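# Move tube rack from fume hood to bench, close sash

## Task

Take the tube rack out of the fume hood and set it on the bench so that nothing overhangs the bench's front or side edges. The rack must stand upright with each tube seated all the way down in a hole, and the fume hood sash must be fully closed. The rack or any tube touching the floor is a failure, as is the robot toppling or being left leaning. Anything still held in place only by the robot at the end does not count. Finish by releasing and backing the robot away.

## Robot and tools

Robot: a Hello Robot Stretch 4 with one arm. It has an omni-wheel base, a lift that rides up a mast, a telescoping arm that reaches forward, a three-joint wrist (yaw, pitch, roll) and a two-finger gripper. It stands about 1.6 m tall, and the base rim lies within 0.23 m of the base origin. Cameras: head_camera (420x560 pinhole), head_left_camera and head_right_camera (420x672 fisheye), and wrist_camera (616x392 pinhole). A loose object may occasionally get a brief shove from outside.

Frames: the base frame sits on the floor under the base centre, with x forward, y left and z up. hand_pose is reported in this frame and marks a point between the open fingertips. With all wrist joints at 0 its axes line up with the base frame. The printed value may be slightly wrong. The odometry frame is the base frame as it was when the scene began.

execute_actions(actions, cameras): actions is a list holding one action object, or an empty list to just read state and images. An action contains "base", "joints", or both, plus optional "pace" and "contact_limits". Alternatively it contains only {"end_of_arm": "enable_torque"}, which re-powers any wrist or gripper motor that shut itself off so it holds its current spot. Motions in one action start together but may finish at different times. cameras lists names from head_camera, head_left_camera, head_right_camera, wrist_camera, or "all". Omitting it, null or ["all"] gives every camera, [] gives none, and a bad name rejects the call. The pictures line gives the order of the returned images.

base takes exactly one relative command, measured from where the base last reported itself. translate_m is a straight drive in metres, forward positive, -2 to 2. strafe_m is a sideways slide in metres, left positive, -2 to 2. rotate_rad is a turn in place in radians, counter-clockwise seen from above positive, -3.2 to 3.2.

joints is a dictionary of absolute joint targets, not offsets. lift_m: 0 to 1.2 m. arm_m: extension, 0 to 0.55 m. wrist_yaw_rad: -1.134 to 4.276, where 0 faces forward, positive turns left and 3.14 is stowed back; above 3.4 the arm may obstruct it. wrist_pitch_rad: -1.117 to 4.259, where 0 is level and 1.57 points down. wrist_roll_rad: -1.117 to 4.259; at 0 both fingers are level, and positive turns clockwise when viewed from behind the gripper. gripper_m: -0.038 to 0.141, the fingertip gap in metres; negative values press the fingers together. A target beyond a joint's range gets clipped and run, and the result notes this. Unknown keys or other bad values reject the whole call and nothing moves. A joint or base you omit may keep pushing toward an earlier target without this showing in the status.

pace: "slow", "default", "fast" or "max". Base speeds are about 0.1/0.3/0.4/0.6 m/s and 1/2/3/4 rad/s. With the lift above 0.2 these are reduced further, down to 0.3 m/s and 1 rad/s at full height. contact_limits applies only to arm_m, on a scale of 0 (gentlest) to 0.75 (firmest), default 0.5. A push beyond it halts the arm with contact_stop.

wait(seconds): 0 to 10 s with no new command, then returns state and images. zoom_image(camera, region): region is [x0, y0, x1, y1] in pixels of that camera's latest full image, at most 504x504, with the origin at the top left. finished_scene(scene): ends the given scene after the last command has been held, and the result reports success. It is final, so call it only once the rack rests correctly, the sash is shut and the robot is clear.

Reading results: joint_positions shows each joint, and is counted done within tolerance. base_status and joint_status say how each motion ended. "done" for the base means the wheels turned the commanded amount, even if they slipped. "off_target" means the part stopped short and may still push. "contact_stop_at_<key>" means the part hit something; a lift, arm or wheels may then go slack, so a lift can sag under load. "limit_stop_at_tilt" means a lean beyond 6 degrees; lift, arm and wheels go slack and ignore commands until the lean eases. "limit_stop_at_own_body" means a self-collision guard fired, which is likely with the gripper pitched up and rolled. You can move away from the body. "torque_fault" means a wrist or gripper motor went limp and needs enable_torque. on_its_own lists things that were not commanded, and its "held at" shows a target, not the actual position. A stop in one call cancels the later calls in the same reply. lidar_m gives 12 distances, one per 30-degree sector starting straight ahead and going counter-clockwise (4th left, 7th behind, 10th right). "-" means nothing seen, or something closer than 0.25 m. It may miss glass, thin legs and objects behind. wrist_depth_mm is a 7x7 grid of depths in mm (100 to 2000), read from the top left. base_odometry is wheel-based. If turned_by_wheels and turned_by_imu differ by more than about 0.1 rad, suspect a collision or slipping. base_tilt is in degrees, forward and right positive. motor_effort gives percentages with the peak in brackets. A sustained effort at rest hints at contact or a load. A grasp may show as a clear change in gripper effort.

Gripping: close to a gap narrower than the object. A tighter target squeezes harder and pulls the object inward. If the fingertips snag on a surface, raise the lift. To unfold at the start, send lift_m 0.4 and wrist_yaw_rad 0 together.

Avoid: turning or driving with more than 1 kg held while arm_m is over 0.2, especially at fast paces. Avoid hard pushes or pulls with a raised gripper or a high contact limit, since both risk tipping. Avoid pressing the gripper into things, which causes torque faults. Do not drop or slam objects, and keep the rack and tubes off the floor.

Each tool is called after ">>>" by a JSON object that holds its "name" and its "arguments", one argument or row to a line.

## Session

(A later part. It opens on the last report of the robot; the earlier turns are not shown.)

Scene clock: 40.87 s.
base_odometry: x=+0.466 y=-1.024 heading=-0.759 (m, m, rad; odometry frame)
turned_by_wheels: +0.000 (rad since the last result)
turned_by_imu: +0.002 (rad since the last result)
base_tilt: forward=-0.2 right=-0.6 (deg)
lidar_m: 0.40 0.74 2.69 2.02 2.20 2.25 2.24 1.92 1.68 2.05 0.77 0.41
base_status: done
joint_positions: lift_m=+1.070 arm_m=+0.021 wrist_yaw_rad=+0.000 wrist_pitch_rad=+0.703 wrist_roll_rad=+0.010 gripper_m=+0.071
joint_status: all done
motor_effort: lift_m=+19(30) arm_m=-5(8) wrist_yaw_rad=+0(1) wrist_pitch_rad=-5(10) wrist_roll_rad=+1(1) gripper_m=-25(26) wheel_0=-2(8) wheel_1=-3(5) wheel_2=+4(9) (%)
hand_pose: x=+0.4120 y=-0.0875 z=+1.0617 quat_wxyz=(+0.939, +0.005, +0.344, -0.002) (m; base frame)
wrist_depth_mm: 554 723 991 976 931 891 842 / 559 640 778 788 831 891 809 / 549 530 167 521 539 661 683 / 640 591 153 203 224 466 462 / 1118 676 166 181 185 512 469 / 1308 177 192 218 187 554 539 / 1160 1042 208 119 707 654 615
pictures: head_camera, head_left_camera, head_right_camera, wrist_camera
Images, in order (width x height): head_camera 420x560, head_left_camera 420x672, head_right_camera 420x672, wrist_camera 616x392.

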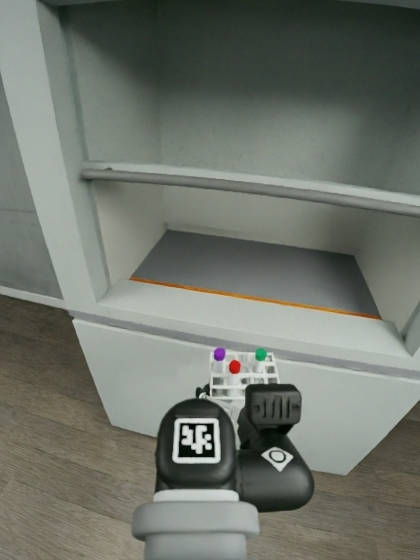

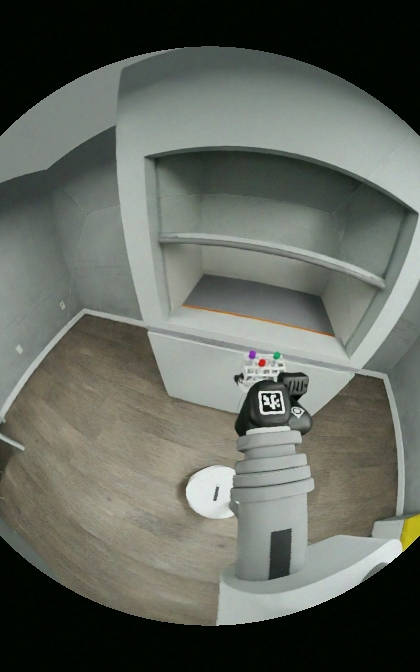

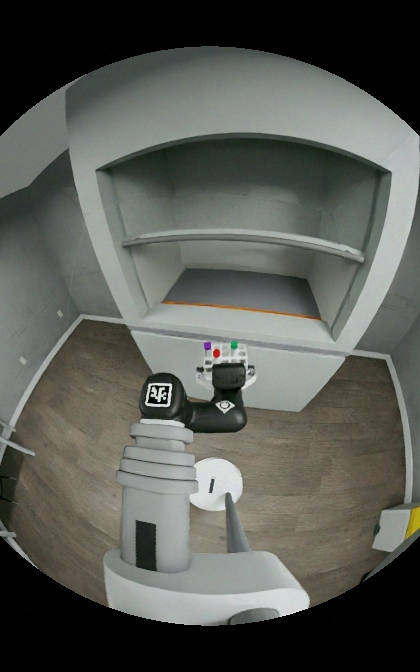

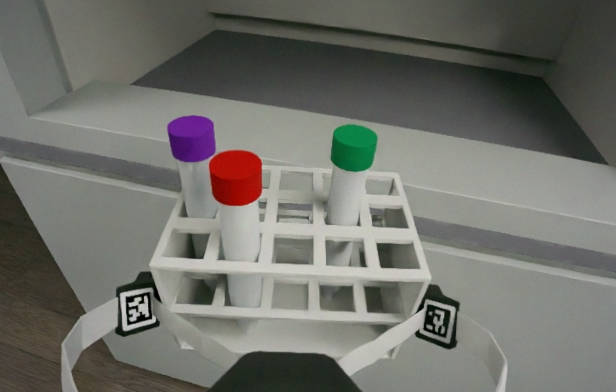

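>>> {"name": "execute_actions", "arguments": {
  "actions": [
    {"base":{"translate_m":-0.5}}
  ],
  "cameras": []
}}

>>> {"name": "execute_actions", "arguments": {
  "actions": [
    {"base":{"rotate_rad":1.5},"pace":"slow"}
  ]
}}

Scene clock: 44.77 s.
base_odometry: x=+0.103 y=-0.680 heading=-0.759 (m, m, rad; odometry frame)
turned_by_wheels: +0.000 (rad since the last result)
turned_by_imu: +0.001 (rad since the last result)
base_tilt: forward=-0.2 right=-0.4 (deg)
lidar_m: 0.40 1.31 2.81 2.03 2.04 1.75 1.73 1.71 1.49 1.51 2.23 0.41
base_status: done
joint_positions: lift_m=+1.070 arm_m=+0.021 wrist_yaw_rad=+0.000 wrist_pitch_rad=+0.703 wrist_roll_rad=+0.010 gripper_m=+0.071
joint_status: not commanded
motor_effort: lift_m=+19(19) arm_m=-5(6) wrist_yaw_rad=+0(0) wrist_pitch_rad=-6(8) wrist_roll_rad=+2(1) gripper_m=-26(25) wheel_0=-1(11) wheel_1=-1(9) wheel_2=+2(9) (%)
hand_pose: x=+0.4119 y=-0.0875 z=+1.0617 quat_wxyz=(+0.939, +0.005, +0.344, -0.002) (m; base frame)
wrist_depth_mm: 1921 931 931 1160 1205 1098 723 / - 1025 976 904 854 831 778 / - 1205 164 991 946 904 1576 / 1756 1756 167 202 224 1008 1863 / 1499 1499 166 181 185 1205 1708 / 1308 177 193 219 187 1397 1464 / 1160 1182 208 118 1205 1255 1281
pictures: none
No camera images: the call's "cameras" was empty. Leave "cameras" out to get every camera's image.

Scene clock: 47.53 s.
base_odometry: x=+0.103 y=-0.680 heading=+0.740 (m, m, rad; odometry frame)
turned_by_wheels: +1.499 (rad since the last result)
turned_by_imu: +1.527 (rad since the last result)
base_tilt: forward=-0.3 right=-0.4 (deg)
lidar_m: 0.41 2.13 1.76 1.71 1.82 1.51 1.50 2.13 1.16 1.14 1.26 0.42
base_status: done
joint_positions: lift_m=+1.070 arm_m=+0.021 wrist_yaw_rad=+0.000 wrist_pitch_rad=+0.703 wrist_roll_rad=+0.010 gripper_m=+0.071
joint_status: not commanded
motor_effort: lift_m=+19(19) arm_m=-5(5) wrist_yaw_rad=+0(1) wrist_pitch_rad=-7(6) wrist_roll_rad=+1(2) gripper_m=-24(26) wheel_0=-2(7) wheel_1=-2(8) wheel_2=-5(11) (%)
hand_pose: x=+0.4119 y=-0.0874 z=+1.0617 quat_wxyz=(+0.939, +0.005, +0.344, -0.002) (m; base frame)
wrist_depth_mm: 1808 1863 1756 - - - - / - - - - - - - / - - 167 - - - - / 1756 1808 152 202 224 - - / 1499 1537 165 181 185 1708 1708 / 1308 176 193 218 187 1430 1464 / 1160 1205 208 119 1205 1229 1308
pictures: head_camera, head_left_camera, head_right_camera, wrist_camera
Images, in order (width x height): head_camera 420x560, head_left_camera 420x672, head_right_camera 420x672, wrist_camera 616x392.

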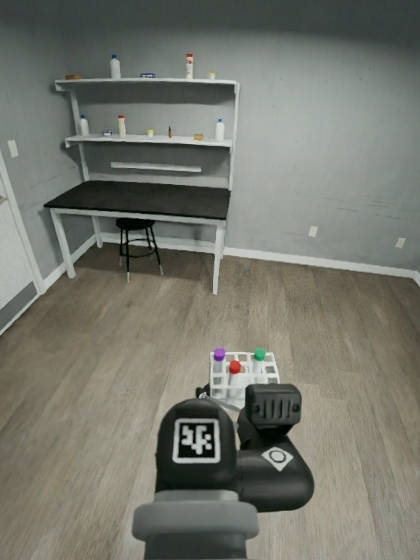

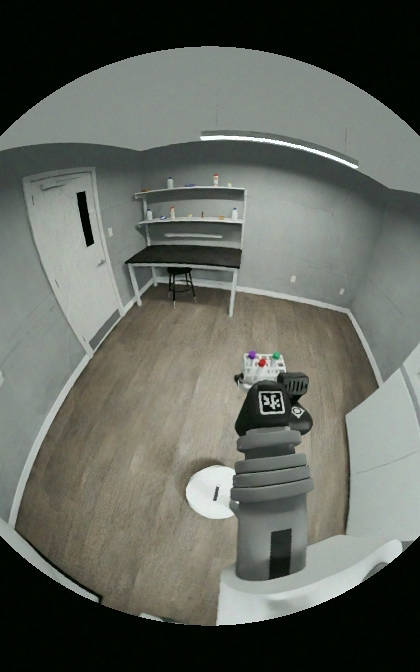

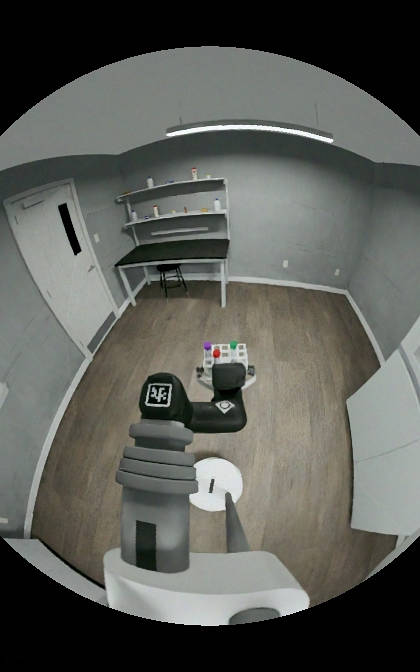

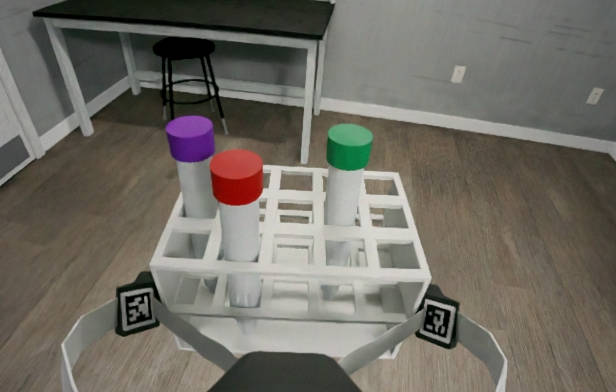

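>>> {"name": "execute_actions", "arguments": {
  "actions": [
    {"base":{"rotate_rad":-0.15},"pace":"slow"}
  ],
  "cameras": []
}}

>>> {"name": "execute_actions", "arguments": {
  "actions": [
    {"base":{"strafe_m":0.5}}
  ],
  "cameras": []
}}

>>> {"name": "execute_actions", "arguments": {
  "actions": [
    {"base":{"translate_m":0.9}}
  ],
  "cameras": ["head_camera","head_left_camera"]
}}

Scene clock: 49.10 s.
base_odometry: x=+0.103 y=-0.680 heading=+0.591 (m, m, rad; odometry frame)
turned_by_wheels: -0.149 (rad since the last result)
turned_by_imu: -0.151 (rad since the last result)
base_tilt: forward=-0.3 right=-0.4 (deg)
lidar_m: 0.40 2.12 1.81 1.71 1.80 1.60 1.49 2.03 1.17 1.15 1.20 0.40
base_status: done
joint_positions: lift_m=+1.070 arm_m=+0.021 wrist_yaw_rad=+0.000 wrist_pitch_rad=+0.703 wrist_roll_rad=+0.010 gripper_m=+0.071
joint_status: not commanded
motor_effort: lift_m=+19(19) arm_m=-5(5) wrist_yaw_rad=+0(0) wrist_pitch_rad=-6(6) wrist_roll_rad=+1(2) gripper_m=-25(25) wheel_0=+5(5) wheel_1=+5(6) wheel_2=+5(7) (%)
hand_pose: x=+0.4119 y=-0.0874 z=+1.0617 quat_wxyz=(+0.939, +0.005, +0.344, -0.002) (m; base frame)
wrist_depth_mm: 1661 1661 1756 - - - - / - - - - - - - / - - 167 - - - - / 1808 1756 152 202 224 - - / 1499 1537 166 181 185 1661 1708 / 1366 176 193 217 187 1430 1464 / 1160 1205 208 119 1205 1229 1281
pictures: none
No camera images: the call's "cameras" was empty. Leave "cameras" out to get every camera's image.

Scene clock: 52.10 s.
base_odometry: x=-0.175 y=-0.265 heading=+0.591 (m, m, rad; odometry frame)
turned_by_wheels: +0.000 (rad since the last result)
turned_by_imu: +0.002 (rad since the last result)
base_tilt: forward=-0.2 right=-0.5 (deg)
lidar_m: 0.40 1.72 1.30 1.21 1.27 1.49 1.45 1.57 1.69 1.64 1.71 0.41
base_status: done
joint_positions: lift_m=+1.070 arm_m=+0.021 wrist_yaw_rad=+0.000 wrist_pitch_rad=+0.703 wrist_roll_rad=+0.010 gripper_m=+0.071
joint_status: not commanded
motor_effort: lift_m=+19(19) arm_m=-5(5) wrist_yaw_rad=+0(1) wrist_pitch_rad=-7(7) wrist_roll_rad=+1(2) gripper_m=-24(24) wheel_0=-2(10) wheel_1=+1(11) wheel_2=+0(3) (%)
hand_pose: x=+0.4119 y=-0.0874 z=+1.0617 quat_wxyz=(+0.939, +0.005, +0.344, -0.002) (m; base frame)
wrist_depth_mm: 1708 1661 1756 1808 - - - / 1756 - - - - - - / 1808 - 166 - - - - / 1661 1808 151 202 225 - - / 1499 1499 170 181 185 1708 1708 / 1308 176 193 217 187 1464 1464 / 1160 1182 208 118 1205 1255 1281
pictures: none
No camera images: the call's "cameras" was empty. Leave "cameras" out to get every camera's image.

Scene clock: 56.60 s.
base_odometry: x=+0.572 y=+0.237 heading=+0.591 (m, m, rad; odometry frame)
turned_by_wheels: +0.000 (rad since the last result)
turned_by_imu: +0.003 (rad since the last result)
base_tilt: forward=-0.3 right=-0.5 (deg)
lidar_m: 0.41 1.16 1.24 1.20 1.27 1.74 2.36 2.95 1.73 1.65 2.63 0.42
base_status: done
joint_positions: lift_m=+1.070 arm_m=+0.021 wrist_yaw_rad=+0.000 wrist_pitch_rad=+0.703 wrist_roll_rad=+0.010 gripper_m=+0.071
joint_status: not commanded
motor_effort: lift_m=+19(19) arm_m=-5(5) wrist_yaw_rad=+0(0) wrist_pitch_rad=-5(5) wrist_roll_rad=+2(1) gripper_m=-25(25) wheel_0=+2(6) wheel_1=+3(7) wheel_2=-3(14) (%)
hand_pose: x=+0.4119 y=-0.0874 z=+1.0617 quat_wxyz=(+0.939, +0.005, +0.344, -0.002) (m; base frame)
wrist_depth_mm: 1499 1499 1537 1499 1537 1499 1537 / 1098 1118 1138 1182 1618 1661 1661 / 1618 1042 164 1025 1078 1921 1921 / 1708 1756 168 202 225 - - / 1499 1499 168 181 185 1661 1708 / 1336 177 194 217 187 1430 1464 / 1160 1205 208 119 1229 1229 1281
pictures: head_camera, head_left_camera
Images, in order (width x height): head_camera 420x560, head_left_camera 420x672.

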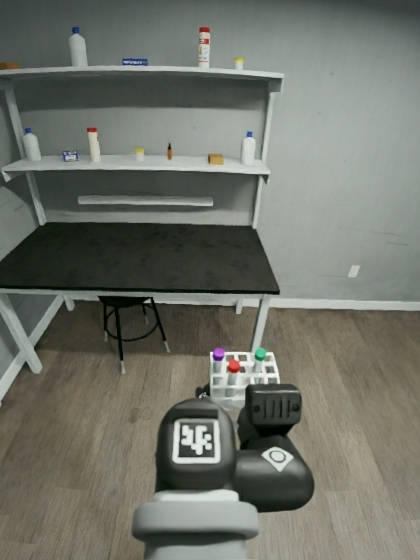

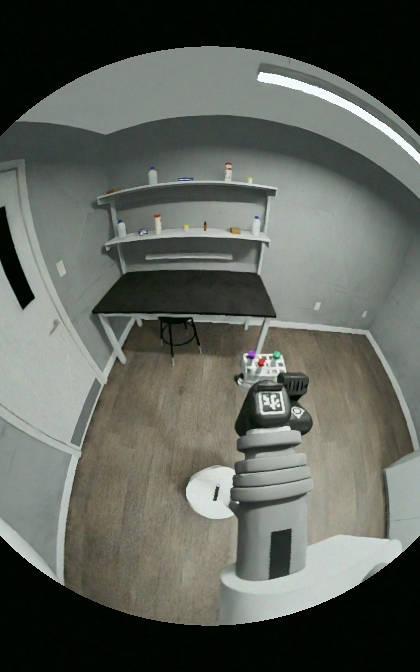

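>>> {"name": "execute_actions", "arguments": {
  "actions": [
    {"base":{"strafe_m":0.2}}
  ],
  "cameras": []
}}

>>> {"name": "execute_actions", "arguments": {
  "actions": [
    {"base":{"translate_m":0.45}}
  ]
}}

Scene clock: 58.87 s.
base_odometry: x=+0.460 y=+0.403 heading=+0.592 (m, m, rad; odometry frame)
turned_by_wheels: +0.000 (rad since the last result)
turned_by_imu: +0.002 (rad since the last result)
base_tilt: forward=-0.2 right=-0.5 (deg)
lidar_m: 0.40 1.17 1.04 0.99 1.10 1.49 2.35 2.51 1.93 1.86 2.65 0.43
base_status: done
joint_positions: lift_m=+1.070 arm_m=+0.021 wrist_yaw_rad=+0.000 wrist_pitch_rad=+0.703 wrist_roll_rad=+0.010 gripper_m=+0.071
joint_status: not commanded
motor_effort: lift_m=+19(19) arm_m=-5(5) wrist_yaw_rad=-1(0) wrist_pitch_rad=-6(6) wrist_roll_rad=+2(1) gripper_m=-26(25) wheel_0=+0(8) wheel_1=+2(11) wheel_2=+0(5) (%)
hand_pose: x=+0.4119 y=-0.0874 z=+1.0617 quat_wxyz=(+0.939, +0.005, +0.344, -0.002) (m; base frame)
wrist_depth_mm: 1397 1499 1537 1464 1537 1537 1537 / 1078 1118 1160 1182 1281 1661 1661 / 1366 1025 167 1025 1008 1756 1863 / 1537 1808 153 202 225 - - / 1430 1537 166 181 185 1708 1756 / 1336 176 194 218 187 1464 1464 / 1160 1205 208 119 1205 1255 1281
pictures: none
No camera images: the call's "cameras" was empty. Leave "cameras" out to get every camera's image.

Scene clock: 61.83 s.
base_odometry: x=+0.833 y=+0.654 heading=+0.592 (m, m, rad; odometry frame)
turned_by_wheels: +0.000 (rad since the last result)
turned_by_imu: +0.002 (rad since the last result)
base_tilt: forward=-0.2 right=-0.5 (deg)
lidar_m: 0.39 0.71 0.99 0.98 1.04 1.49 2.82 3.00 1.96 2.50 2.06 0.42
base_status: done
joint_positions: lift_m=+1.070 arm_m=+0.021 wrist_yaw_rad=+0.000 wrist_pitch_rad=+0.703 wrist_roll_rad=+0.010 gripper_m=+0.071
joint_status: not commanded
motor_effort: lift_m=+19(19) arm_m=-5(5) wrist_yaw_rad=-1(0) wrist_pitch_rad=-6(7) wrist_roll_rad=+1(2) gripper_m=-25(26) wheel_0=+3(7) wheel_1=+2(8) wheel_2=-1(14) (%)
hand_pose: x=+0.4119 y=-0.0874 z=+1.0617 quat_wxyz=(+0.939, +0.005, +0.344, -0.002) (m; base frame)
wrist_depth_mm: 1138 1098 1098 1078 1098 1118 1098 / 1098 1138 1138 1182 1182 1205 1205 / 854 866 165 917 946 1281 1336 / 699 723 167 202 225 788 1537 / 634 634 170 181 185 691 1661 / 1308 176 194 218 187 842 1499 / 1160 1205 208 119 1182 1229 1308
pictures: head_camera, head_left_camera, head_right_camera, wrist_camera
Images, in order (width x height): head_camera 420x560, head_left_camera 420x672, head_right_camera 420x672, wrist_camera 616x392.

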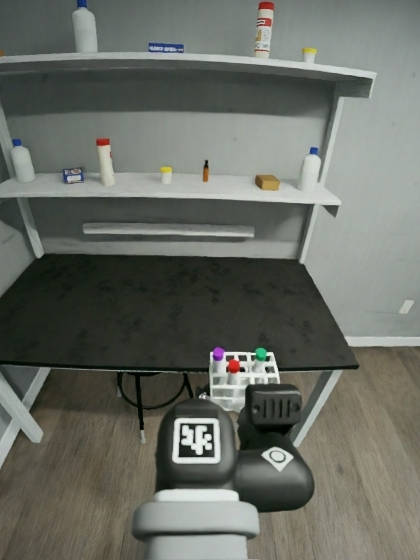

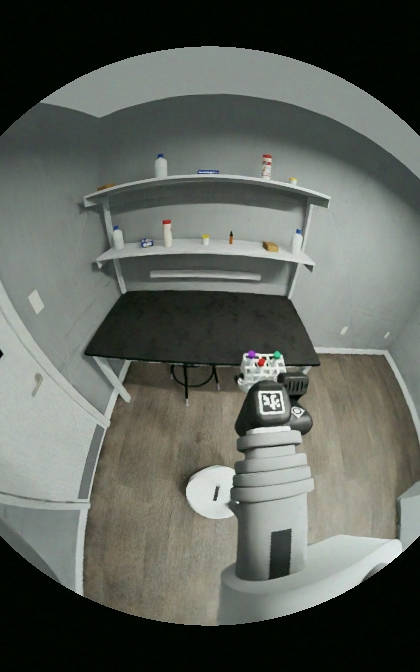

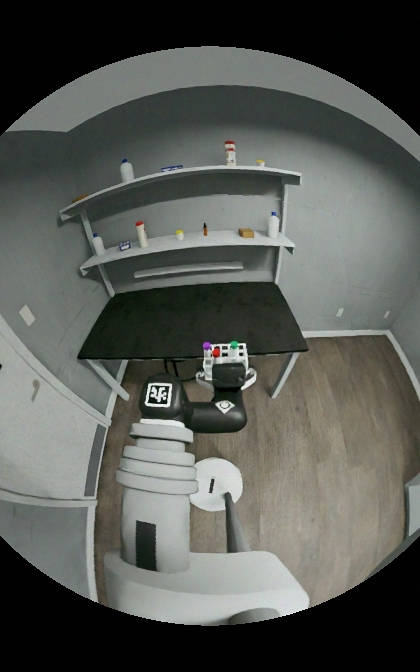

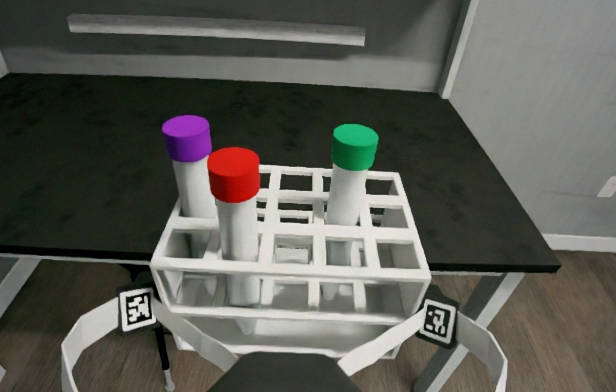

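>>> {"name": "execute_actions", "arguments": {
  "actions": [
    {"joints":{"arm_m":0.46,"lift_m":0.87},"pace":"slow"}
  ],
  "cameras": ["head_left_camera","wrist_camera"]
}}

Scene clock: 73.07 s.
base_odometry: x=+0.833 y=+0.654 heading=+0.592 (m, m, rad; odometry frame)
turned_by_wheels: +0.000 (rad since the last result)
turned_by_imu: +0.005 (rad since the last result)
base_tilt: forward=-0.3 right=-0.4 (deg)
lidar_m: 0.67 0.71 0.98 0.98 1.04 1.51 2.80 3.00 1.97 2.48 2.04 0.69
base_status: not commanded
joint_positions: lift_m=+0.870 arm_m=+0.459 wrist_yaw_rad=+0.000 wrist_pitch_rad=+0.703 wrist_roll_rad=+0.010 gripper_m=+0.071
joint_status: all done
motor_effort: lift_m=+16(19) arm_m=+5(5) wrist_yaw_rad=-1(0) wrist_pitch_rad=-6(6) wrist_roll_rad=+2(1) gripper_m=-25(24) wheel_0=+2(2) wheel_1=+2(2) wheel_2=-1(1) (%)
hand_pose: x=+0.8501 y=-0.0874 z=+0.8619 quat_wxyz=(+0.939, +0.005, +0.344, -0.002) (m; base frame)
wrist_depth_mm: 723 741 723 723 715 715 683 / 634 661 676 707 741 750 759 / 504 512 164 544 564 591 603 / 415 424 151 202 225 473 484 / 353 351 167 181 185 392 399 / 307 176 194 219 188 336 342 / 268 278 208 118 283 289 298
pictures: head_left_camera, wrist_camera
Images, in order (width x height): head_left_camera 420x672, wrist_camera 616x392.

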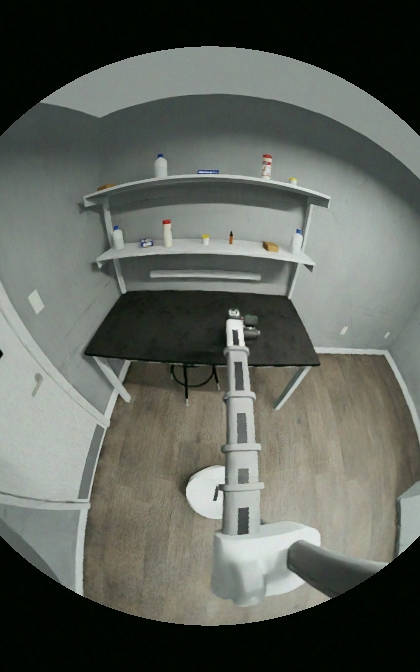

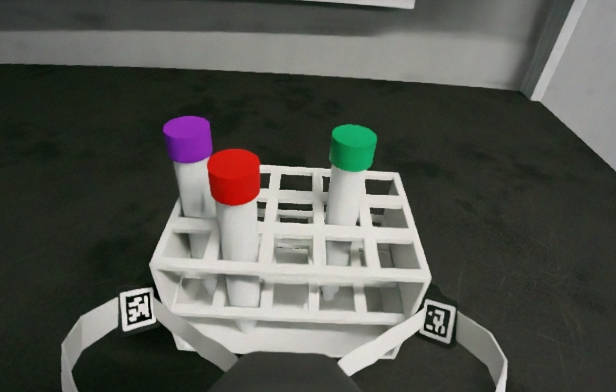

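>>> {"name": "execute_actions", "arguments": {
  "actions": [
    {"joints":{"lift_m":0.806},"pace":"slow"}
  ],
  "cameras": ["wrist_camera"]
}}

Scene clock: 74.70 s.
base_odometry: x=+0.833 y=+0.654 heading=+0.592 (m, m, rad; odometry frame)
turned_by_wheels: +0.000 (rad since the last result)
turned_by_imu: +0.001 (rad since the last result)
base_tilt: forward=-0.3 right=-0.4 (deg)
lidar_m: 0.67 0.71 0.96 0.97 1.05 1.49 2.81 3.01 1.97 2.49 2.05 0.72
base_status: not commanded
joint_positions: lift_m=+0.806 arm_m=+0.459 wrist_yaw_rad=+0.000 wrist_pitch_rad=+0.703 wrist_roll_rad=+0.010 gripper_m=+0.071
joint_status: all done
motor_effort: lift_m=+16(18) arm_m=+5(5) wrist_yaw_rad=+0(0) wrist_pitch_rad=-6(5) wrist_roll_rad=+1(2) gripper_m=-24(25) wheel_0=+3(2) wheel_1=+2(2) wheel_2=-1(1) (%)
hand_pose: x=+0.8501 y=-0.0874 z=+0.7979 quat_wxyz=(+0.939, +0.005, +0.344, -0.002) (m; base frame)
wrist_depth_mm: 676 691 707 715 715 723 691 / 504 517 530 554 580 603 640 / 392 402 163 418 439 459 469 / 324 330 151 202 224 366 375 / 274 274 167 181 185 306 310 / 238 177 194 218 187 262 266 / 209 216 208 118 220 225 233
pictures: wrist_camera
Images, in order (width x height): wrist_camera 616x392.

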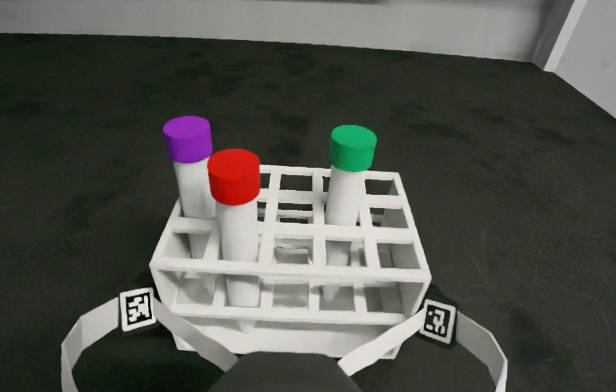

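>>> {"name": "execute_actions", "arguments": {
  "actions": [
    {"joints":{"lift_m":0.798},"pace":"slow"}
  ],
  "cameras": []
}}

Scene clock: 75.63 s.
base_odometry: x=+0.833 y=+0.654 heading=+0.592 (m, m, rad; odometry frame)
turned_by_wheels: +0.000 (rad since the last result)
turned_by_imu: +0.000 (rad since the last result)
base_tilt: forward=-0.2 right=-0.5 (deg)
lidar_m: 0.66 0.70 0.98 0.97 1.06 1.50 2.81 2.98 1.96 2.49 2.02 0.71
base_status: not commanded
joint_positions: lift_m=+0.798 arm_m=+0.459 wrist_yaw_rad=+0.000 wrist_pitch_rad=+0.703 wrist_roll_rad=+0.010 gripper_m=+0.071
joint_status: all done
motor_effort: lift_m=+16(20) arm_m=+5(5) wrist_yaw_rad=+0(0) wrist_pitch_rad=-6(6) wrist_roll_rad=+2(0) gripper_m=-25(23) wheel_0=+3(3) wheel_1=+2(2) wheel_2=-1(1) (%)
hand_pose: x=+0.8501 y=-0.0874 z=+0.7899 quat_wxyz=(+0.939, +0.005, +0.344, -0.002) (m; base frame)
wrist_depth_mm: 668 683 691 707 699 707 691 / 480 492 508 535 554 580 621 / 382 384 163 404 421 439 452 / 312 319 151 202 225 351 362 / 265 265 167 181 185 296 300 / 231 177 194 219 187 253 256 / 202 208 206 118 213 218 225
pictures: none
No camera images: the call's "cameras" was empty. Leave "cameras" out to get every camera's image.

Matches the grasp geometry exactly. A touch lower, then release.

>>> {"name": "execute_actions", "arguments": {
  "actions": [
    {"joints":{"lift_m":0.795},"pace":"slow"}
  ],
  "cameras": []
}}

>>> {"name": "execute_actions", "arguments": {
  "actions": [
    {"joints":{"gripper_m":0.141},"pace":"slow"}
  ],
  "cameras": ["wrist_camera"]
}}

Scene clock: 76.30 s.
base_odometry: x=+0.833 y=+0.654 heading=+0.592 (m, m, rad; odometry frame)
turned_by_wheels: +0.000 (rad since the last result)
turned_by_imu: +0.000 (rad since the last result)
base_tilt: forward=-0.1 right=-0.4 (deg)
lidar_m: 0.66 0.72 0.96 0.98 1.05 1.52 2.80 3.00 1.96 2.49 2.05 0.69
base_status: not commanded
joint_positions: lift_m=+0.795 arm_m=+0.459 wrist_yaw_rad=+0.000 wrist_pitch_rad=+0.703 wrist_roll_rad=+0.010 gripper_m=+0.071
joint_status: all done
motor_effort: lift_m=+16(8) arm_m=+5(5) wrist_yaw_rad=-1(0) wrist_pitch_rad=-6(8) wrist_roll_rad=+1(1) gripper_m=-25(24) wheel_0=+2(3) wheel_1=+2(2) wheel_2=-1(1) (%)
hand_pose: x=+0.8501 y=-0.0874 z=+0.7869 quat_wxyz=(+0.939, +0.005, +0.344, -0.002) (m; base frame)
wrist_depth_mm: 647 683 691 699 699 715 691 / 477 488 504 525 549 574 609 / 375 379 164 399 418 433 449 / 307 315 167 203 224 347 355 / 260 260 168 181 185 290 296 / 228 177 194 217 187 249 253 / 199 206 203 119 211 215 222
pictures: none
No camera images: the call's "cameras" was empty. Leave "cameras" out to get every camera's image.

Scene clock: 79.83 s.
base_odometry: x=+0.833 y=+0.654 heading=+0.592 (m, m, rad; odometry frame)
turned_by_wheels: +0.000 (rad since the last result)
turned_by_imu: +0.002 (rad since the last result)
base_tilt: forward=-0.3 right=-0.4 (deg)
lidar_m: 0.67 0.71 0.96 0.99 1.03 1.50 2.82 3.00 1.97 2.48 2.04 0.69
base_status: not commanded
joint_positions: lift_m=+0.795 arm_m=+0.459 wrist_yaw_rad=+0.000 wrist_pitch_rad=+0.701 wrist_roll_rad=+0.010 gripper_m=+0.141
joint_status: all done
motor_effort: lift_m=+16(16) arm_m=+5(5) wrist_yaw_rad=+0(0) wrist_pitch_rad=-2(6) wrist_roll_rad=+1(2) gripper_m=+2(26) wheel_0=+3(3) wheel_1=+2(2) wheel_2=-1(1) (%)
hand_pose: x=+0.8503 y=-0.0874 z=+0.7872 quat_wxyz=(+0.939, +0.005, +0.344, -0.002) (m; base frame)
wrist_depth_mm: 668 683 699 707 707 715 691 / 480 496 512 530 549 585 615 / 375 387 359 402 421 436 455 / 310 317 182 211 319 349 359 / 262 267 188 195 218 291 297 / 229 207 200 226 200 244 253 / 203 206 210 123 216 219 223
pictures: wrist_camera
Images, in order (width x height): wrist_camera 616x392.

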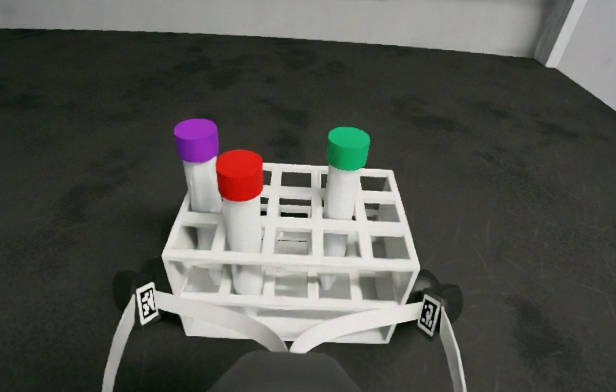

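>>> {"name": "execute_actions", "arguments": {
  "actions": [
    {"joints":{"arm_m":0.3,"lift_m":0.81},"pace":"slow"}
  ],
  "cameras": []
}}

>>> {"name": "execute_actions", "arguments": {
  "actions": [
    {"joints":{"arm_m":0.2,"lift_m":0.7,"wrist_pitch_rad":0.1}}
  ],
  "cameras": ["wrist_camera","head_camera"]
}}

Scene clock: 83.07 s.
base_odometry: x=+0.833 y=+0.654 heading=+0.592 (m, m, rad; odometry frame)
turned_by_wheels: +0.000 (rad since the last result)
turned_by_imu: +0.001 (rad since the last result)
base_tilt: forward=-0.3 right=-0.4 (deg)
lidar_m: 0.68 0.70 0.97 0.98 1.05 1.49 2.81 2.99 1.95 2.48 2.04 0.72
base_status: not commanded
joint_positions: lift_m=+0.810 arm_m=+0.301 wrist_yaw_rad=+0.000 wrist_pitch_rad=+0.702 wrist_roll_rad=+0.010 gripper_m=+0.141
joint_status: all done
motor_effort: lift_m=+20(22) arm_m=-5(5) wrist_yaw_rad=+0(0) wrist_pitch_rad=-1(3) wrist_roll_rad=+2(1) gripper_m=-1(1) wheel_0=+2(2) wheel_1=+2(2) wheel_2=-1(1) (%)
hand_pose: x=+0.6922 y=-0.0874 z=+0.8018 quat_wxyz=(+0.939, +0.005, +0.344, -0.002) (m; base frame)
wrist_depth_mm: 699 707 759 809 820 831 842 / 512 525 512 349 585 621 691 / 399 413 389 327 445 462 480 / 330 336 347 353 362 373 382 / 281 287 294 298 307 312 317 / 250 208 253 259 216 260 271 / 904 946 931 123 946 976 1008
pictures: none
No camera images: the call's "cameras" was empty. Leave "cameras" out to get every camera's image.

Scene clock: 84.57 s.
base_odometry: x=+0.833 y=+0.654 heading=+0.592 (m, m, rad; odometry frame)
turned_by_wheels: +0.000 (rad since the last result)
turned_by_imu: +0.001 (rad since the last result)
base_tilt: forward=-0.3 right=-0.4 (deg)
lidar_m: 0.67 0.71 0.97 0.99 1.04 1.50 2.81 2.99 1.96 2.47 2.05 0.69
base_status: not commanded
joint_positions: lift_m=+0.700 arm_m=+0.201 wrist_yaw_rad=+0.000 wrist_pitch_rad=+0.103 wrist_roll_rad=+0.010 gripper_m=+0.141
joint_status: all done
motor_effort: lift_m=+16(18) arm_m=-5(3) wrist_yaw_rad=-1(1) wrist_pitch_rad=-7(13) wrist_roll_rad=+1(1) gripper_m=+0(2) wheel_0=+3(3) wheel_1=+2(2) wheel_2=-1(1) (%)
hand_pose: x=+0.6588 y=-0.0874 z=+0.8488 quat_wxyz=(+0.999, +0.005, +0.051, +0.000) (m; base frame)
wrist_depth_mm: 809 798 741 788 768 768 1008 / 991 991 1008 1008 1025 976 1008 / 1008 1008 1008 1025 1042 1042 1042 / 1025 1042 1042 1025 1078 1042 1060 / 554 591 549 452 699 732 1060 / 364 207 373 404 216 402 439 / 274 279 286 123 301 303 314
pictures: head_camera, wrist_camera
Images, in order (width x height): head_camera 420x560, wrist_camera 616x392.

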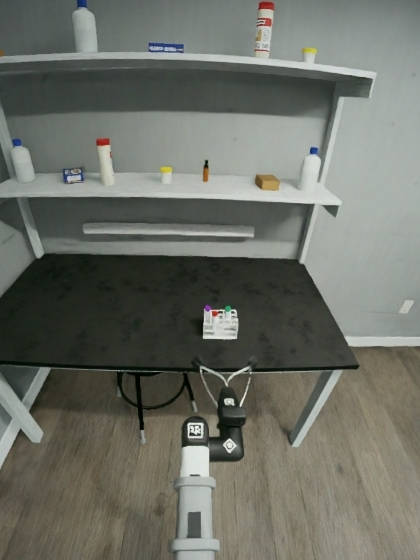

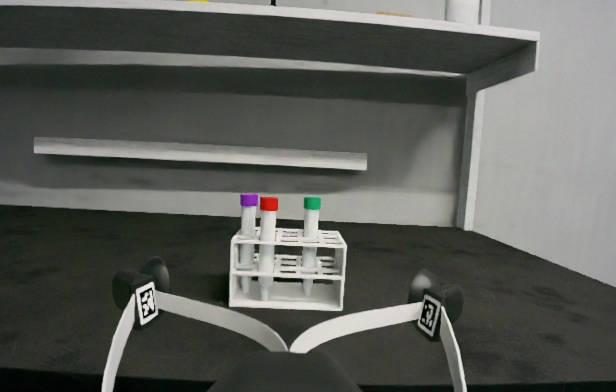

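>>> {"name": "zoom_image", "arguments": {
  "camera": "wrist_camera",
  "region": [215, 185, 365, 315]
}}

Region (215, 185, 365, 315) of wrist_camera's 616x392 image, scaled by 3.360; it fills the top 437 rows of this view, and the rest is white.

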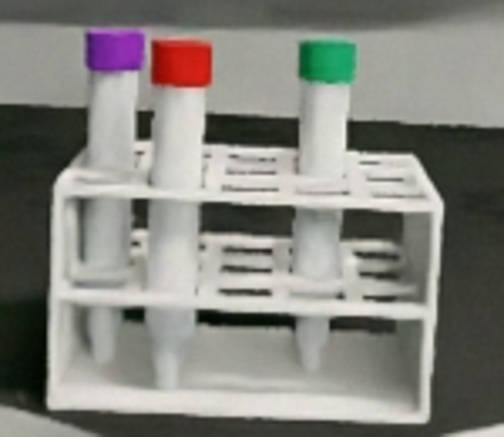

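>>> {"name": "execute_actions", "arguments": {
  "actions": [
    {"joints":{"arm_m":0.12,"lift_m":0.6,"wrist_pitch_rad":0.0}}
  ],
  "cameras": ["wrist_camera"]
}}

>>> {"name": "zoom_image", "arguments": {
  "camera": "wrist_camera",
  "region": [215, 130, 365, 250]
}}

Scene clock: 86.77 s.
base_odometry: x=+0.833 y=+0.654 heading=+0.592 (m, m, rad; odometry frame)
turned_by_wheels: +0.000 (rad since the last result)
turned_by_imu: +0.001 (rad since the last result)
base_tilt: forward=-0.3 right=-0.5 (deg)
lidar_m: 0.66 0.70 0.98 0.98 1.04 1.52 2.80 3.00 1.97 2.48 2.05 0.68
base_status: not commanded
joint_positions: lift_m=+0.600 arm_m=+0.121 wrist_yaw_rad=+0.000 wrist_pitch_rad=+0.003 wrist_roll_rad=+0.010 gripper_m=+0.141
joint_status: all done
motor_effort: lift_m=+16(12) arm_m=-5(5) wrist_yaw_rad=+0(1) wrist_pitch_rad=-5(8) wrist_roll_rad=+1(1) gripper_m=+0(0) wheel_0=+3(2) wheel_1=+3(2) wheel_2=-1(1) (%)
hand_pose: x=+0.5803 y=-0.0874 z=+0.7777 quat_wxyz=(+1.000, +0.005, +0.001, +0.000) (m; base frame)
wrist_depth_mm: 820 854 891 891 1025 1138 1160 / 1118 1118 1118 1138 1098 1138 1138 / 1098 1118 1118 1118 1118 1138 1138 / 1098 1098 1098 1118 1138 1138 1160 / 375 407 445 469 525 574 615 / 362 208 332 336 216 347 389 / 539 559 597 123 1118 1138 1138
pictures: wrist_camera
Images, in order (width x height): wrist_camera 616x392.

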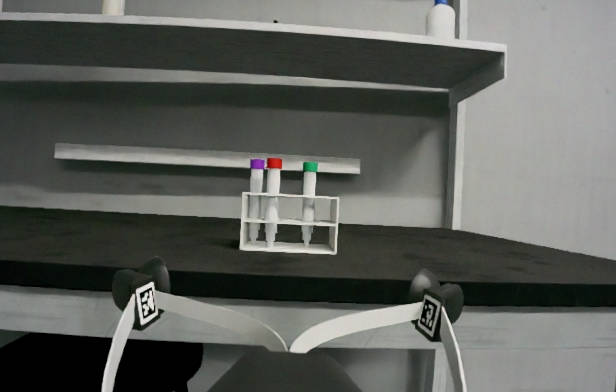

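Region (215, 130, 365, 250) of wrist_camera's 616x392 image, scaled by 3.360; it fills the top 403 rows of this view, and the rest is white.

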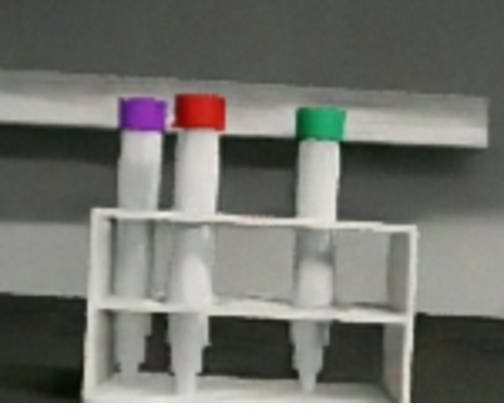

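>>> {"name": "execute_actions", "arguments": {
  "actions": [
    {"base":{"translate_m":-0.5},"joints":{"arm_m":0.0,"gripper_m":0.0}}
  ],
  "cameras": []
}}

>>> {"name": "execute_actions", "arguments": {
  "actions": [
    {"base":{"rotate_rad":-1.57},"joints":{"lift_m":0.4}}
  ],
  "cameras": []
}}

>>> {"name": "execute_actions", "arguments": {
  "actions": [
    {"base":{"strafe_m":-0.65}}
  ],
  "cameras": []
}}

>>> {"name": "execute_actions", "arguments": {
  "actions": [
    {"base":{"translate_m":1.1},"joints":{"lift_m":1.2}}
  ]
}}

Scene clock: 91.13 s.
base_odometry: x=+0.418 y=+0.375 heading=+0.592 (m, m, rad; odometry frame)
turned_by_wheels: +0.000 (rad since the last result)
turned_by_imu: +0.001 (rad since the last result)
base_tilt: forward=-0.2 right=-0.4 (deg)
lidar_m: 1.16 1.22 1.02 0.99 1.09 1.48 2.30 2.46 1.92 1.85 2.74 1.22
base_status: done
joint_positions: lift_m=+0.600 arm_m=+0.001 wrist_yaw_rad=+0.000 wrist_pitch_rad=+0.002 wrist_roll_rad=+0.010 gripper_m=+0.000
joint_status: all done
motor_effort: lift_m=+16(16) arm_m=-5(6) wrist_yaw_rad=+0(1) wrist_pitch_rad=-5(4) wrist_roll_rad=+1(0) gripper_m=-5(3) wheel_0=-1(9) wheel_1=-1(8) wheel_2=+1(9) (%)
hand_pose: x=+0.4603 y=-0.0874 z=+0.7776 quat_wxyz=(+1.000, +0.005, +0.001, +0.000) (m; base frame)
wrist_depth_mm: 1499 1708 1756 1708 1708 1756 1756 / 1464 1661 1708 1708 1756 1756 1808 / 1537 1708 1708 1708 1708 1756 1756 / 1397 1661 1708 1618 1708 1756 1756 / 1430 1708 991 1008 1025 1708 1756 / 1537 1708 187 202 1708 1708 1756 / 1499 1537 1618 854 1025 1756 1708
pictures: none
No camera images: the call's "cameras" was empty. Leave "cameras" out to get every camera's image.

Scene clock: 93.20 s.
base_odometry: x=+0.418 y=+0.375 heading=-0.977 (m, m, rad; odometry frame)
turned_by_wheels: -1.569 (rad since the last result)
turned_by_imu: -1.596 (rad since the last result)
base_tilt: forward=-0.3 right=-0.4 (deg)
lidar_m: 1.85 2.75 1.23 1.17 1.23 1.05 1.00 1.09 1.48 2.30 2.45 1.92
base_status: done
joint_positions: lift_m=+0.400 arm_m=+0.001 wrist_yaw_rad=+0.000 wrist_pitch_rad=+0.002 wrist_roll_rad=+0.010 gripper_m=+0.000
joint_status: all done
motor_effort: lift_m=+16(16) arm_m=-5(5) wrist_yaw_rad=-1(0) wrist_pitch_rad=-4(6) wrist_roll_rad=+1(1) gripper_m=-5(6) wheel_0=+3(8) wheel_1=+3(12) wheel_2=+2(11) (%)
hand_pose: x=+0.4603 y=-0.0874 z=+0.5777 quat_wxyz=(+1.000, +0.005, +0.001, +0.000) (m; base frame)
wrist_depth_mm: - - - - - - - / - - - - - - - / - - - 1618 1618 1618 - / - - - 1618 1618 1618 - / - - - 1618 1618 1618 - / 1756 1863 187 202 1618 1618 - / 1229 1182 1281 741 1205 1464 1430
pictures: none
No camera images: the call's "cameras" was empty. Leave "cameras" out to get every camera's image.

Scene clock: 96.70 s.
base_odometry: x=-0.120 y=+0.012 heading=-0.977 (m, m, rad; odometry frame)
turned_by_wheels: +0.000 (rad since the last result)
turned_by_imu: +0.001 (rad since the last result)
base_tilt: forward=-0.3 right=-0.4 (deg)
lidar_m: 1.84 1.93 1.91 1.83 1.44 1.09 1.03 1.06 1.55 1.65 1.76 1.92
base_status: done
joint_positions: lift_m=+0.400 arm_m=+0.001 wrist_yaw_rad=+0.000 wrist_pitch_rad=+0.002 wrist_roll_rad=+0.010 gripper_m=+0.000
joint_status: not commanded
motor_effort: lift_m=+17(17) arm_m=-5(5) wrist_yaw_rad=-1(1) wrist_pitch_rad=-6(7) wrist_roll_rad=+1(2) gripper_m=-5(4) wheel_0=+2(9) wheel_1=+1(12) wheel_2=+0(4) (%)
hand_pose: x=+0.4603 y=-0.0874 z=+0.5776 quat_wxyz=(+1.000, +0.005, +0.001, +0.000) (m; base frame)
wrist_depth_mm: - - - - 1756 - - / - - - - - - - / - - 1576 1661 1618 - - / - - 1576 1618 1576 - - / - - 1576 1618 1576 - - / 1808 1661 187 202 1618 - - / 1255 1182 1281 741 1205 1464 1464
pictures: none
No camera images: the call's "cameras" was empty. Leave "cameras" out to get every camera's image.

Scene clock: 101.83 s.
base_odometry: x=+0.495 y=-0.900 heading=-0.977 (m, m, rad; odometry frame)
turned_by_wheels: +0.000 (rad since the last result)
turned_by_imu: +0.004 (rad since the last result)
base_tilt: forward=-0.3 right=-0.4 (deg)
lidar_m: 0.74 0.79 2.34 2.03 1.91 2.23 2.15 2.25 1.76 1.73 2.18 0.77
base_status: done
joint_positions: lift_m=+1.200 arm_m=+0.001 wrist_yaw_rad=+0.000 wrist_pitch_rad=+0.002 wrist_roll_rad=+0.010 gripper_m=+0.000
joint_status: all done
motor_effort: lift_m=+20(22) arm_m=-5(5) wrist_yaw_rad=-1(0) wrist_pitch_rad=-6(6) wrist_roll_rad=+1(0) gripper_m=-6(5) wheel_0=+1(7) wheel_1=+3(8) wheel_2=-2(9) (%)
hand_pose: x=+0.4603 y=-0.0874 z=+1.3773 quat_wxyz=(+1.000, +0.005, +0.001, +0.000) (m; base frame)
wrist_depth_mm: 668 960 1118 1160 585 580 564 / 668 991 1160 1160 1182 931 647 / 668 1008 1118 1160 1160 904 647 / 627 960 1160 1160 1160 904 640 / 668 991 1138 1138 1160 732 597 / 707 1078 187 202 1160 866 627 / 715 866 1042 609 976 842 634
pictures: head_camera, head_left_camera, head_right_camera, wrist_camera
Images, in order (width x height): head_camera 420x560, head_left_camera 420x672, head_right_camera 420x672, wrist_camera 616x392.

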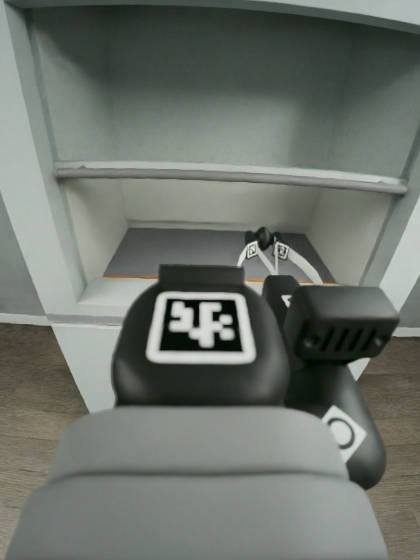

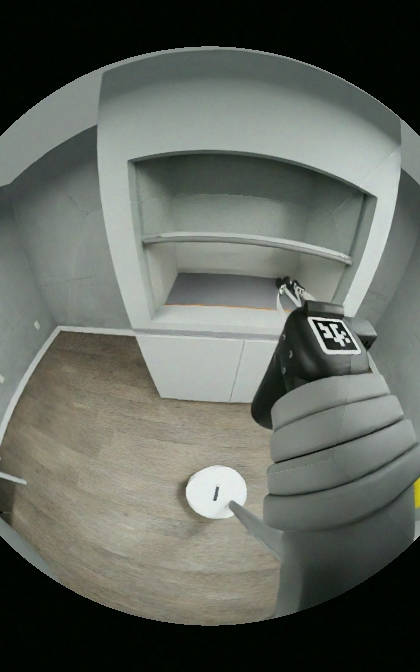

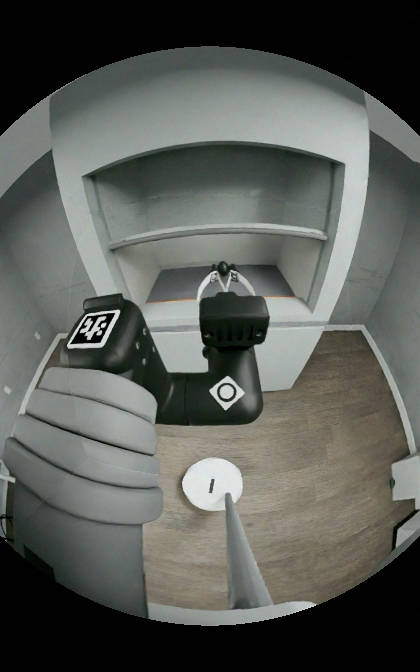

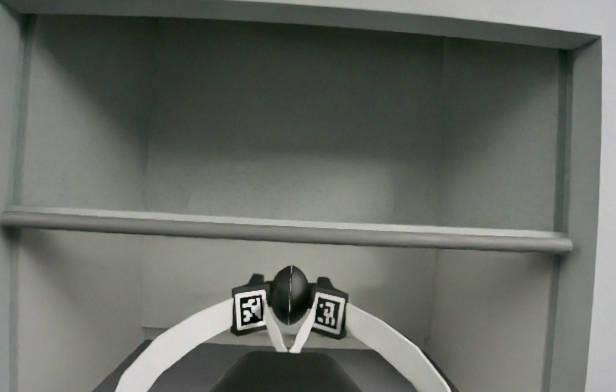

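>>> {"name": "execute_actions", "arguments": {
  "actions": [
    {"joints":{"wrist_roll_rad":1.57,"gripper_m":0.09,"lift_m":1.188,"arm_m":0.2}}
  ],
  "cameras": ["head_right_camera","wrist_camera"]
}}

Scene clock: 104.03 s.
base_odometry: x=+0.495 y=-0.900 heading=-0.977 (m, m, rad; odometry frame)
turned_by_wheels: +0.000 (rad since the last result)
turned_by_imu: +0.001 (rad since the last result)
base_tilt: forward=-0.2 right=-0.5 (deg)
lidar_m: 0.73 0.77 2.31 2.05 1.90 2.23 2.14 2.25 1.77 1.75 2.17 0.74
base_status: not commanded
joint_positions: lift_m=+1.188 arm_m=+0.199 wrist_yaw_rad=+0.000 wrist_pitch_rad=+0.002 wrist_roll_rad=+1.570 gripper_m=+0.090
joint_status: all done
motor_effort: lift_m=+16(17) arm_m=+5(5) wrist_yaw_rad=-1(0) wrist_pitch_rad=-5(5) wrist_roll_rad=+2(7) gripper_m=-2(5) wheel_0=+2(1) wheel_1=+3(3) wheel_2=-1(2) (%)
hand_pose: x=+0.6585 y=-0.0874 z=+1.3657 quat_wxyz=(+0.708, +0.707, +0.001, -0.001) (m; base frame)
wrist_depth_mm: 946 931 904 768 866 798 603 / 976 946 960 960 960 842 585 / 946 960 960 960 976 842 580 / 946 946 960 960 976 820 574 / 946 960 946 991 976 809 564 / 946 960 212 976 210 778 569 / 931 946 960 124 960 741 530
pictures: head_right_camera, wrist_camera
Images, in order (width x height): head_right_camera 420x672, wrist_camera 616x392.

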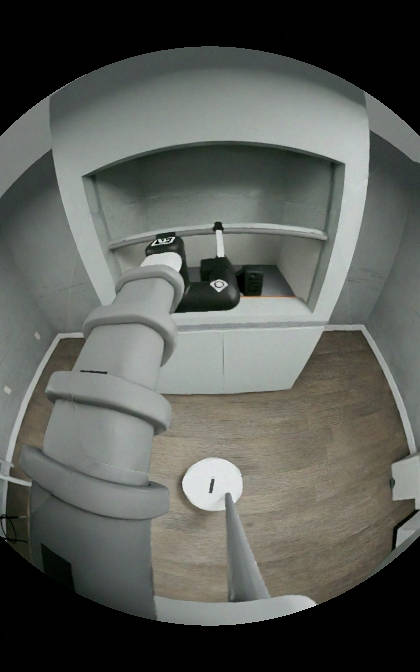

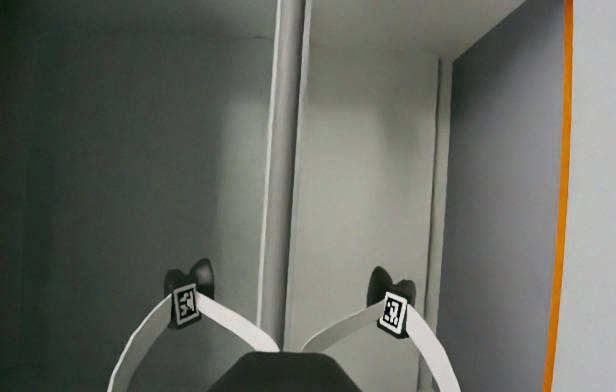

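>>> {"name": "execute_actions", "arguments": {
  "actions": [
    {"joints":{"lift_m":1.198,"arm_m":0.33},"pace":"slow"}
  ],
  "cameras": ["head_right_camera","wrist_camera"]
}}

Scene clock: 106.87 s.
base_odometry: x=+0.495 y=-0.900 heading=-0.977 (m, m, rad; odometry frame)
turned_by_wheels: +0.000 (rad since the last result)
turned_by_imu: +0.001 (rad since the last result)
base_tilt: forward=-0.3 right=-0.5 (deg)
lidar_m: 0.74 0.78 2.31 2.05 1.92 2.23 2.14 2.24 1.77 1.75 2.17 0.77
base_status: not commanded
joint_positions: lift_m=+1.198 arm_m=+0.329 wrist_yaw_rad=+0.000 wrist_pitch_rad=+0.002 wrist_roll_rad=+1.570 gripper_m=+0.090
joint_status: all done
motor_effort: lift_m=+20(18) arm_m=+5(5) wrist_yaw_rad=-1(1) wrist_pitch_rad=-5(6) wrist_roll_rad=+2(2) gripper_m=-1(3) wheel_0=+1(1) wheel_1=+3(2) wheel_2=-1(1) (%)
hand_pose: x=+0.7885 y=-0.0874 z=+1.3754 quat_wxyz=(+0.708, +0.707, +0.001, -0.001) (m; base frame)
wrist_depth_mm: 820 831 831 271 842 809 603 / 820 820 831 268 842 842 597 / 798 820 831 270 866 842 597 / 820 820 831 271 842 831 585 / 831 820 831 271 842 820 580 / 820 820 211 224 210 788 569 / 809 831 820 124 842 759 569
pictures: head_right_camera, wrist_camera
Images, in order (width x height): head_right_camera 420x672, wrist_camera 616x392.

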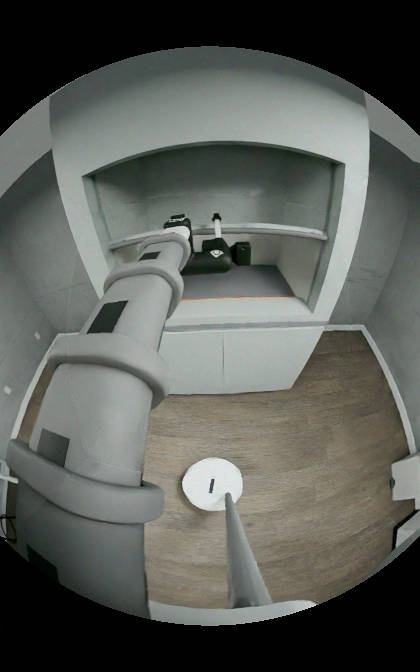

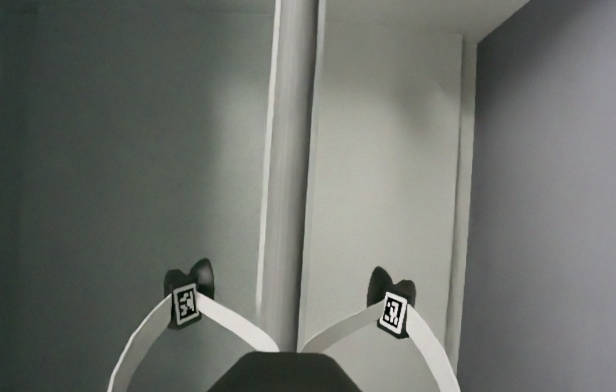

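>>> {"name": "execute_actions", "arguments": {
  "actions": [
    {"joints":{"arm_m":0.385,"gripper_m":0.07},"pace":"slow","contact_limits":{"arm_m":0.15}}
  ],
  "cameras": ["wrist_camera"]
}}

Scene clock: 108.67 s.
base_odometry: x=+0.495 y=-0.900 heading=-0.977 (m, m, rad; odometry frame)
turned_by_wheels: +0.000 (rad since the last result)
turned_by_imu: +0.001 (rad since the last result)
base_tilt: forward=-0.3 right=-0.5 (deg)
lidar_m: 0.73 0.76 2.31 2.05 1.90 2.23 2.14 2.23 1.78 1.76 2.21 0.78
base_status: not commanded
joint_positions: lift_m=+1.198 arm_m=+0.369 wrist_yaw_rad=-0.003 wrist_pitch_rad=-0.001 wrist_roll_rad=+1.570 gripper_m=+0.070
joint_status: arm_m contact_stop (moved +0.040 of +0.056); the others done
on_its_own: arm_m is slack since a contact_stop (your +0.385 is given up)
motor_effort: lift_m=+20(20) arm_m=+0(13) wrist_yaw_rad=+9(16) wrist_pitch_rad=+6(10) wrist_roll_rad=+2(2) gripper_m=+0(1) wheel_0=+2(1) wheel_1=+3(3) wheel_2=-2(2) (%)
contact_limits: arm_m 0.15
hand_pose: x=+0.8280 y=-0.0884 z=+1.3763 quat_wxyz=(+0.708, +0.707, -0.001, -0.001) (m; base frame)
wrist_depth_mm: 788 788 798 188 798 820 603 / 788 788 798 231 820 820 603 / 788 788 798 186 809 809 597 / 778 798 798 186 809 809 585 / 778 788 788 231 809 820 580 / 778 778 190 183 204 809 569 / 778 768 788 124 798 778 574
pictures: wrist_camera
Images, in order (width x height): wrist_camera 616x392.

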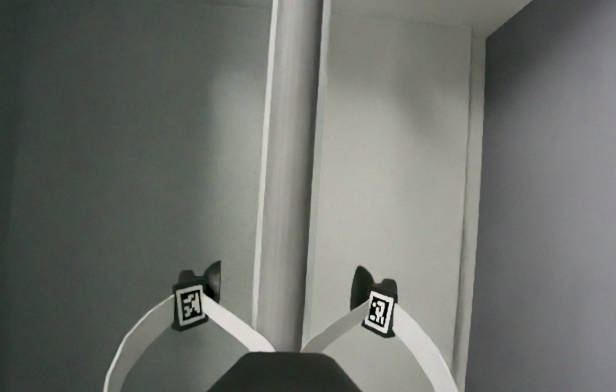

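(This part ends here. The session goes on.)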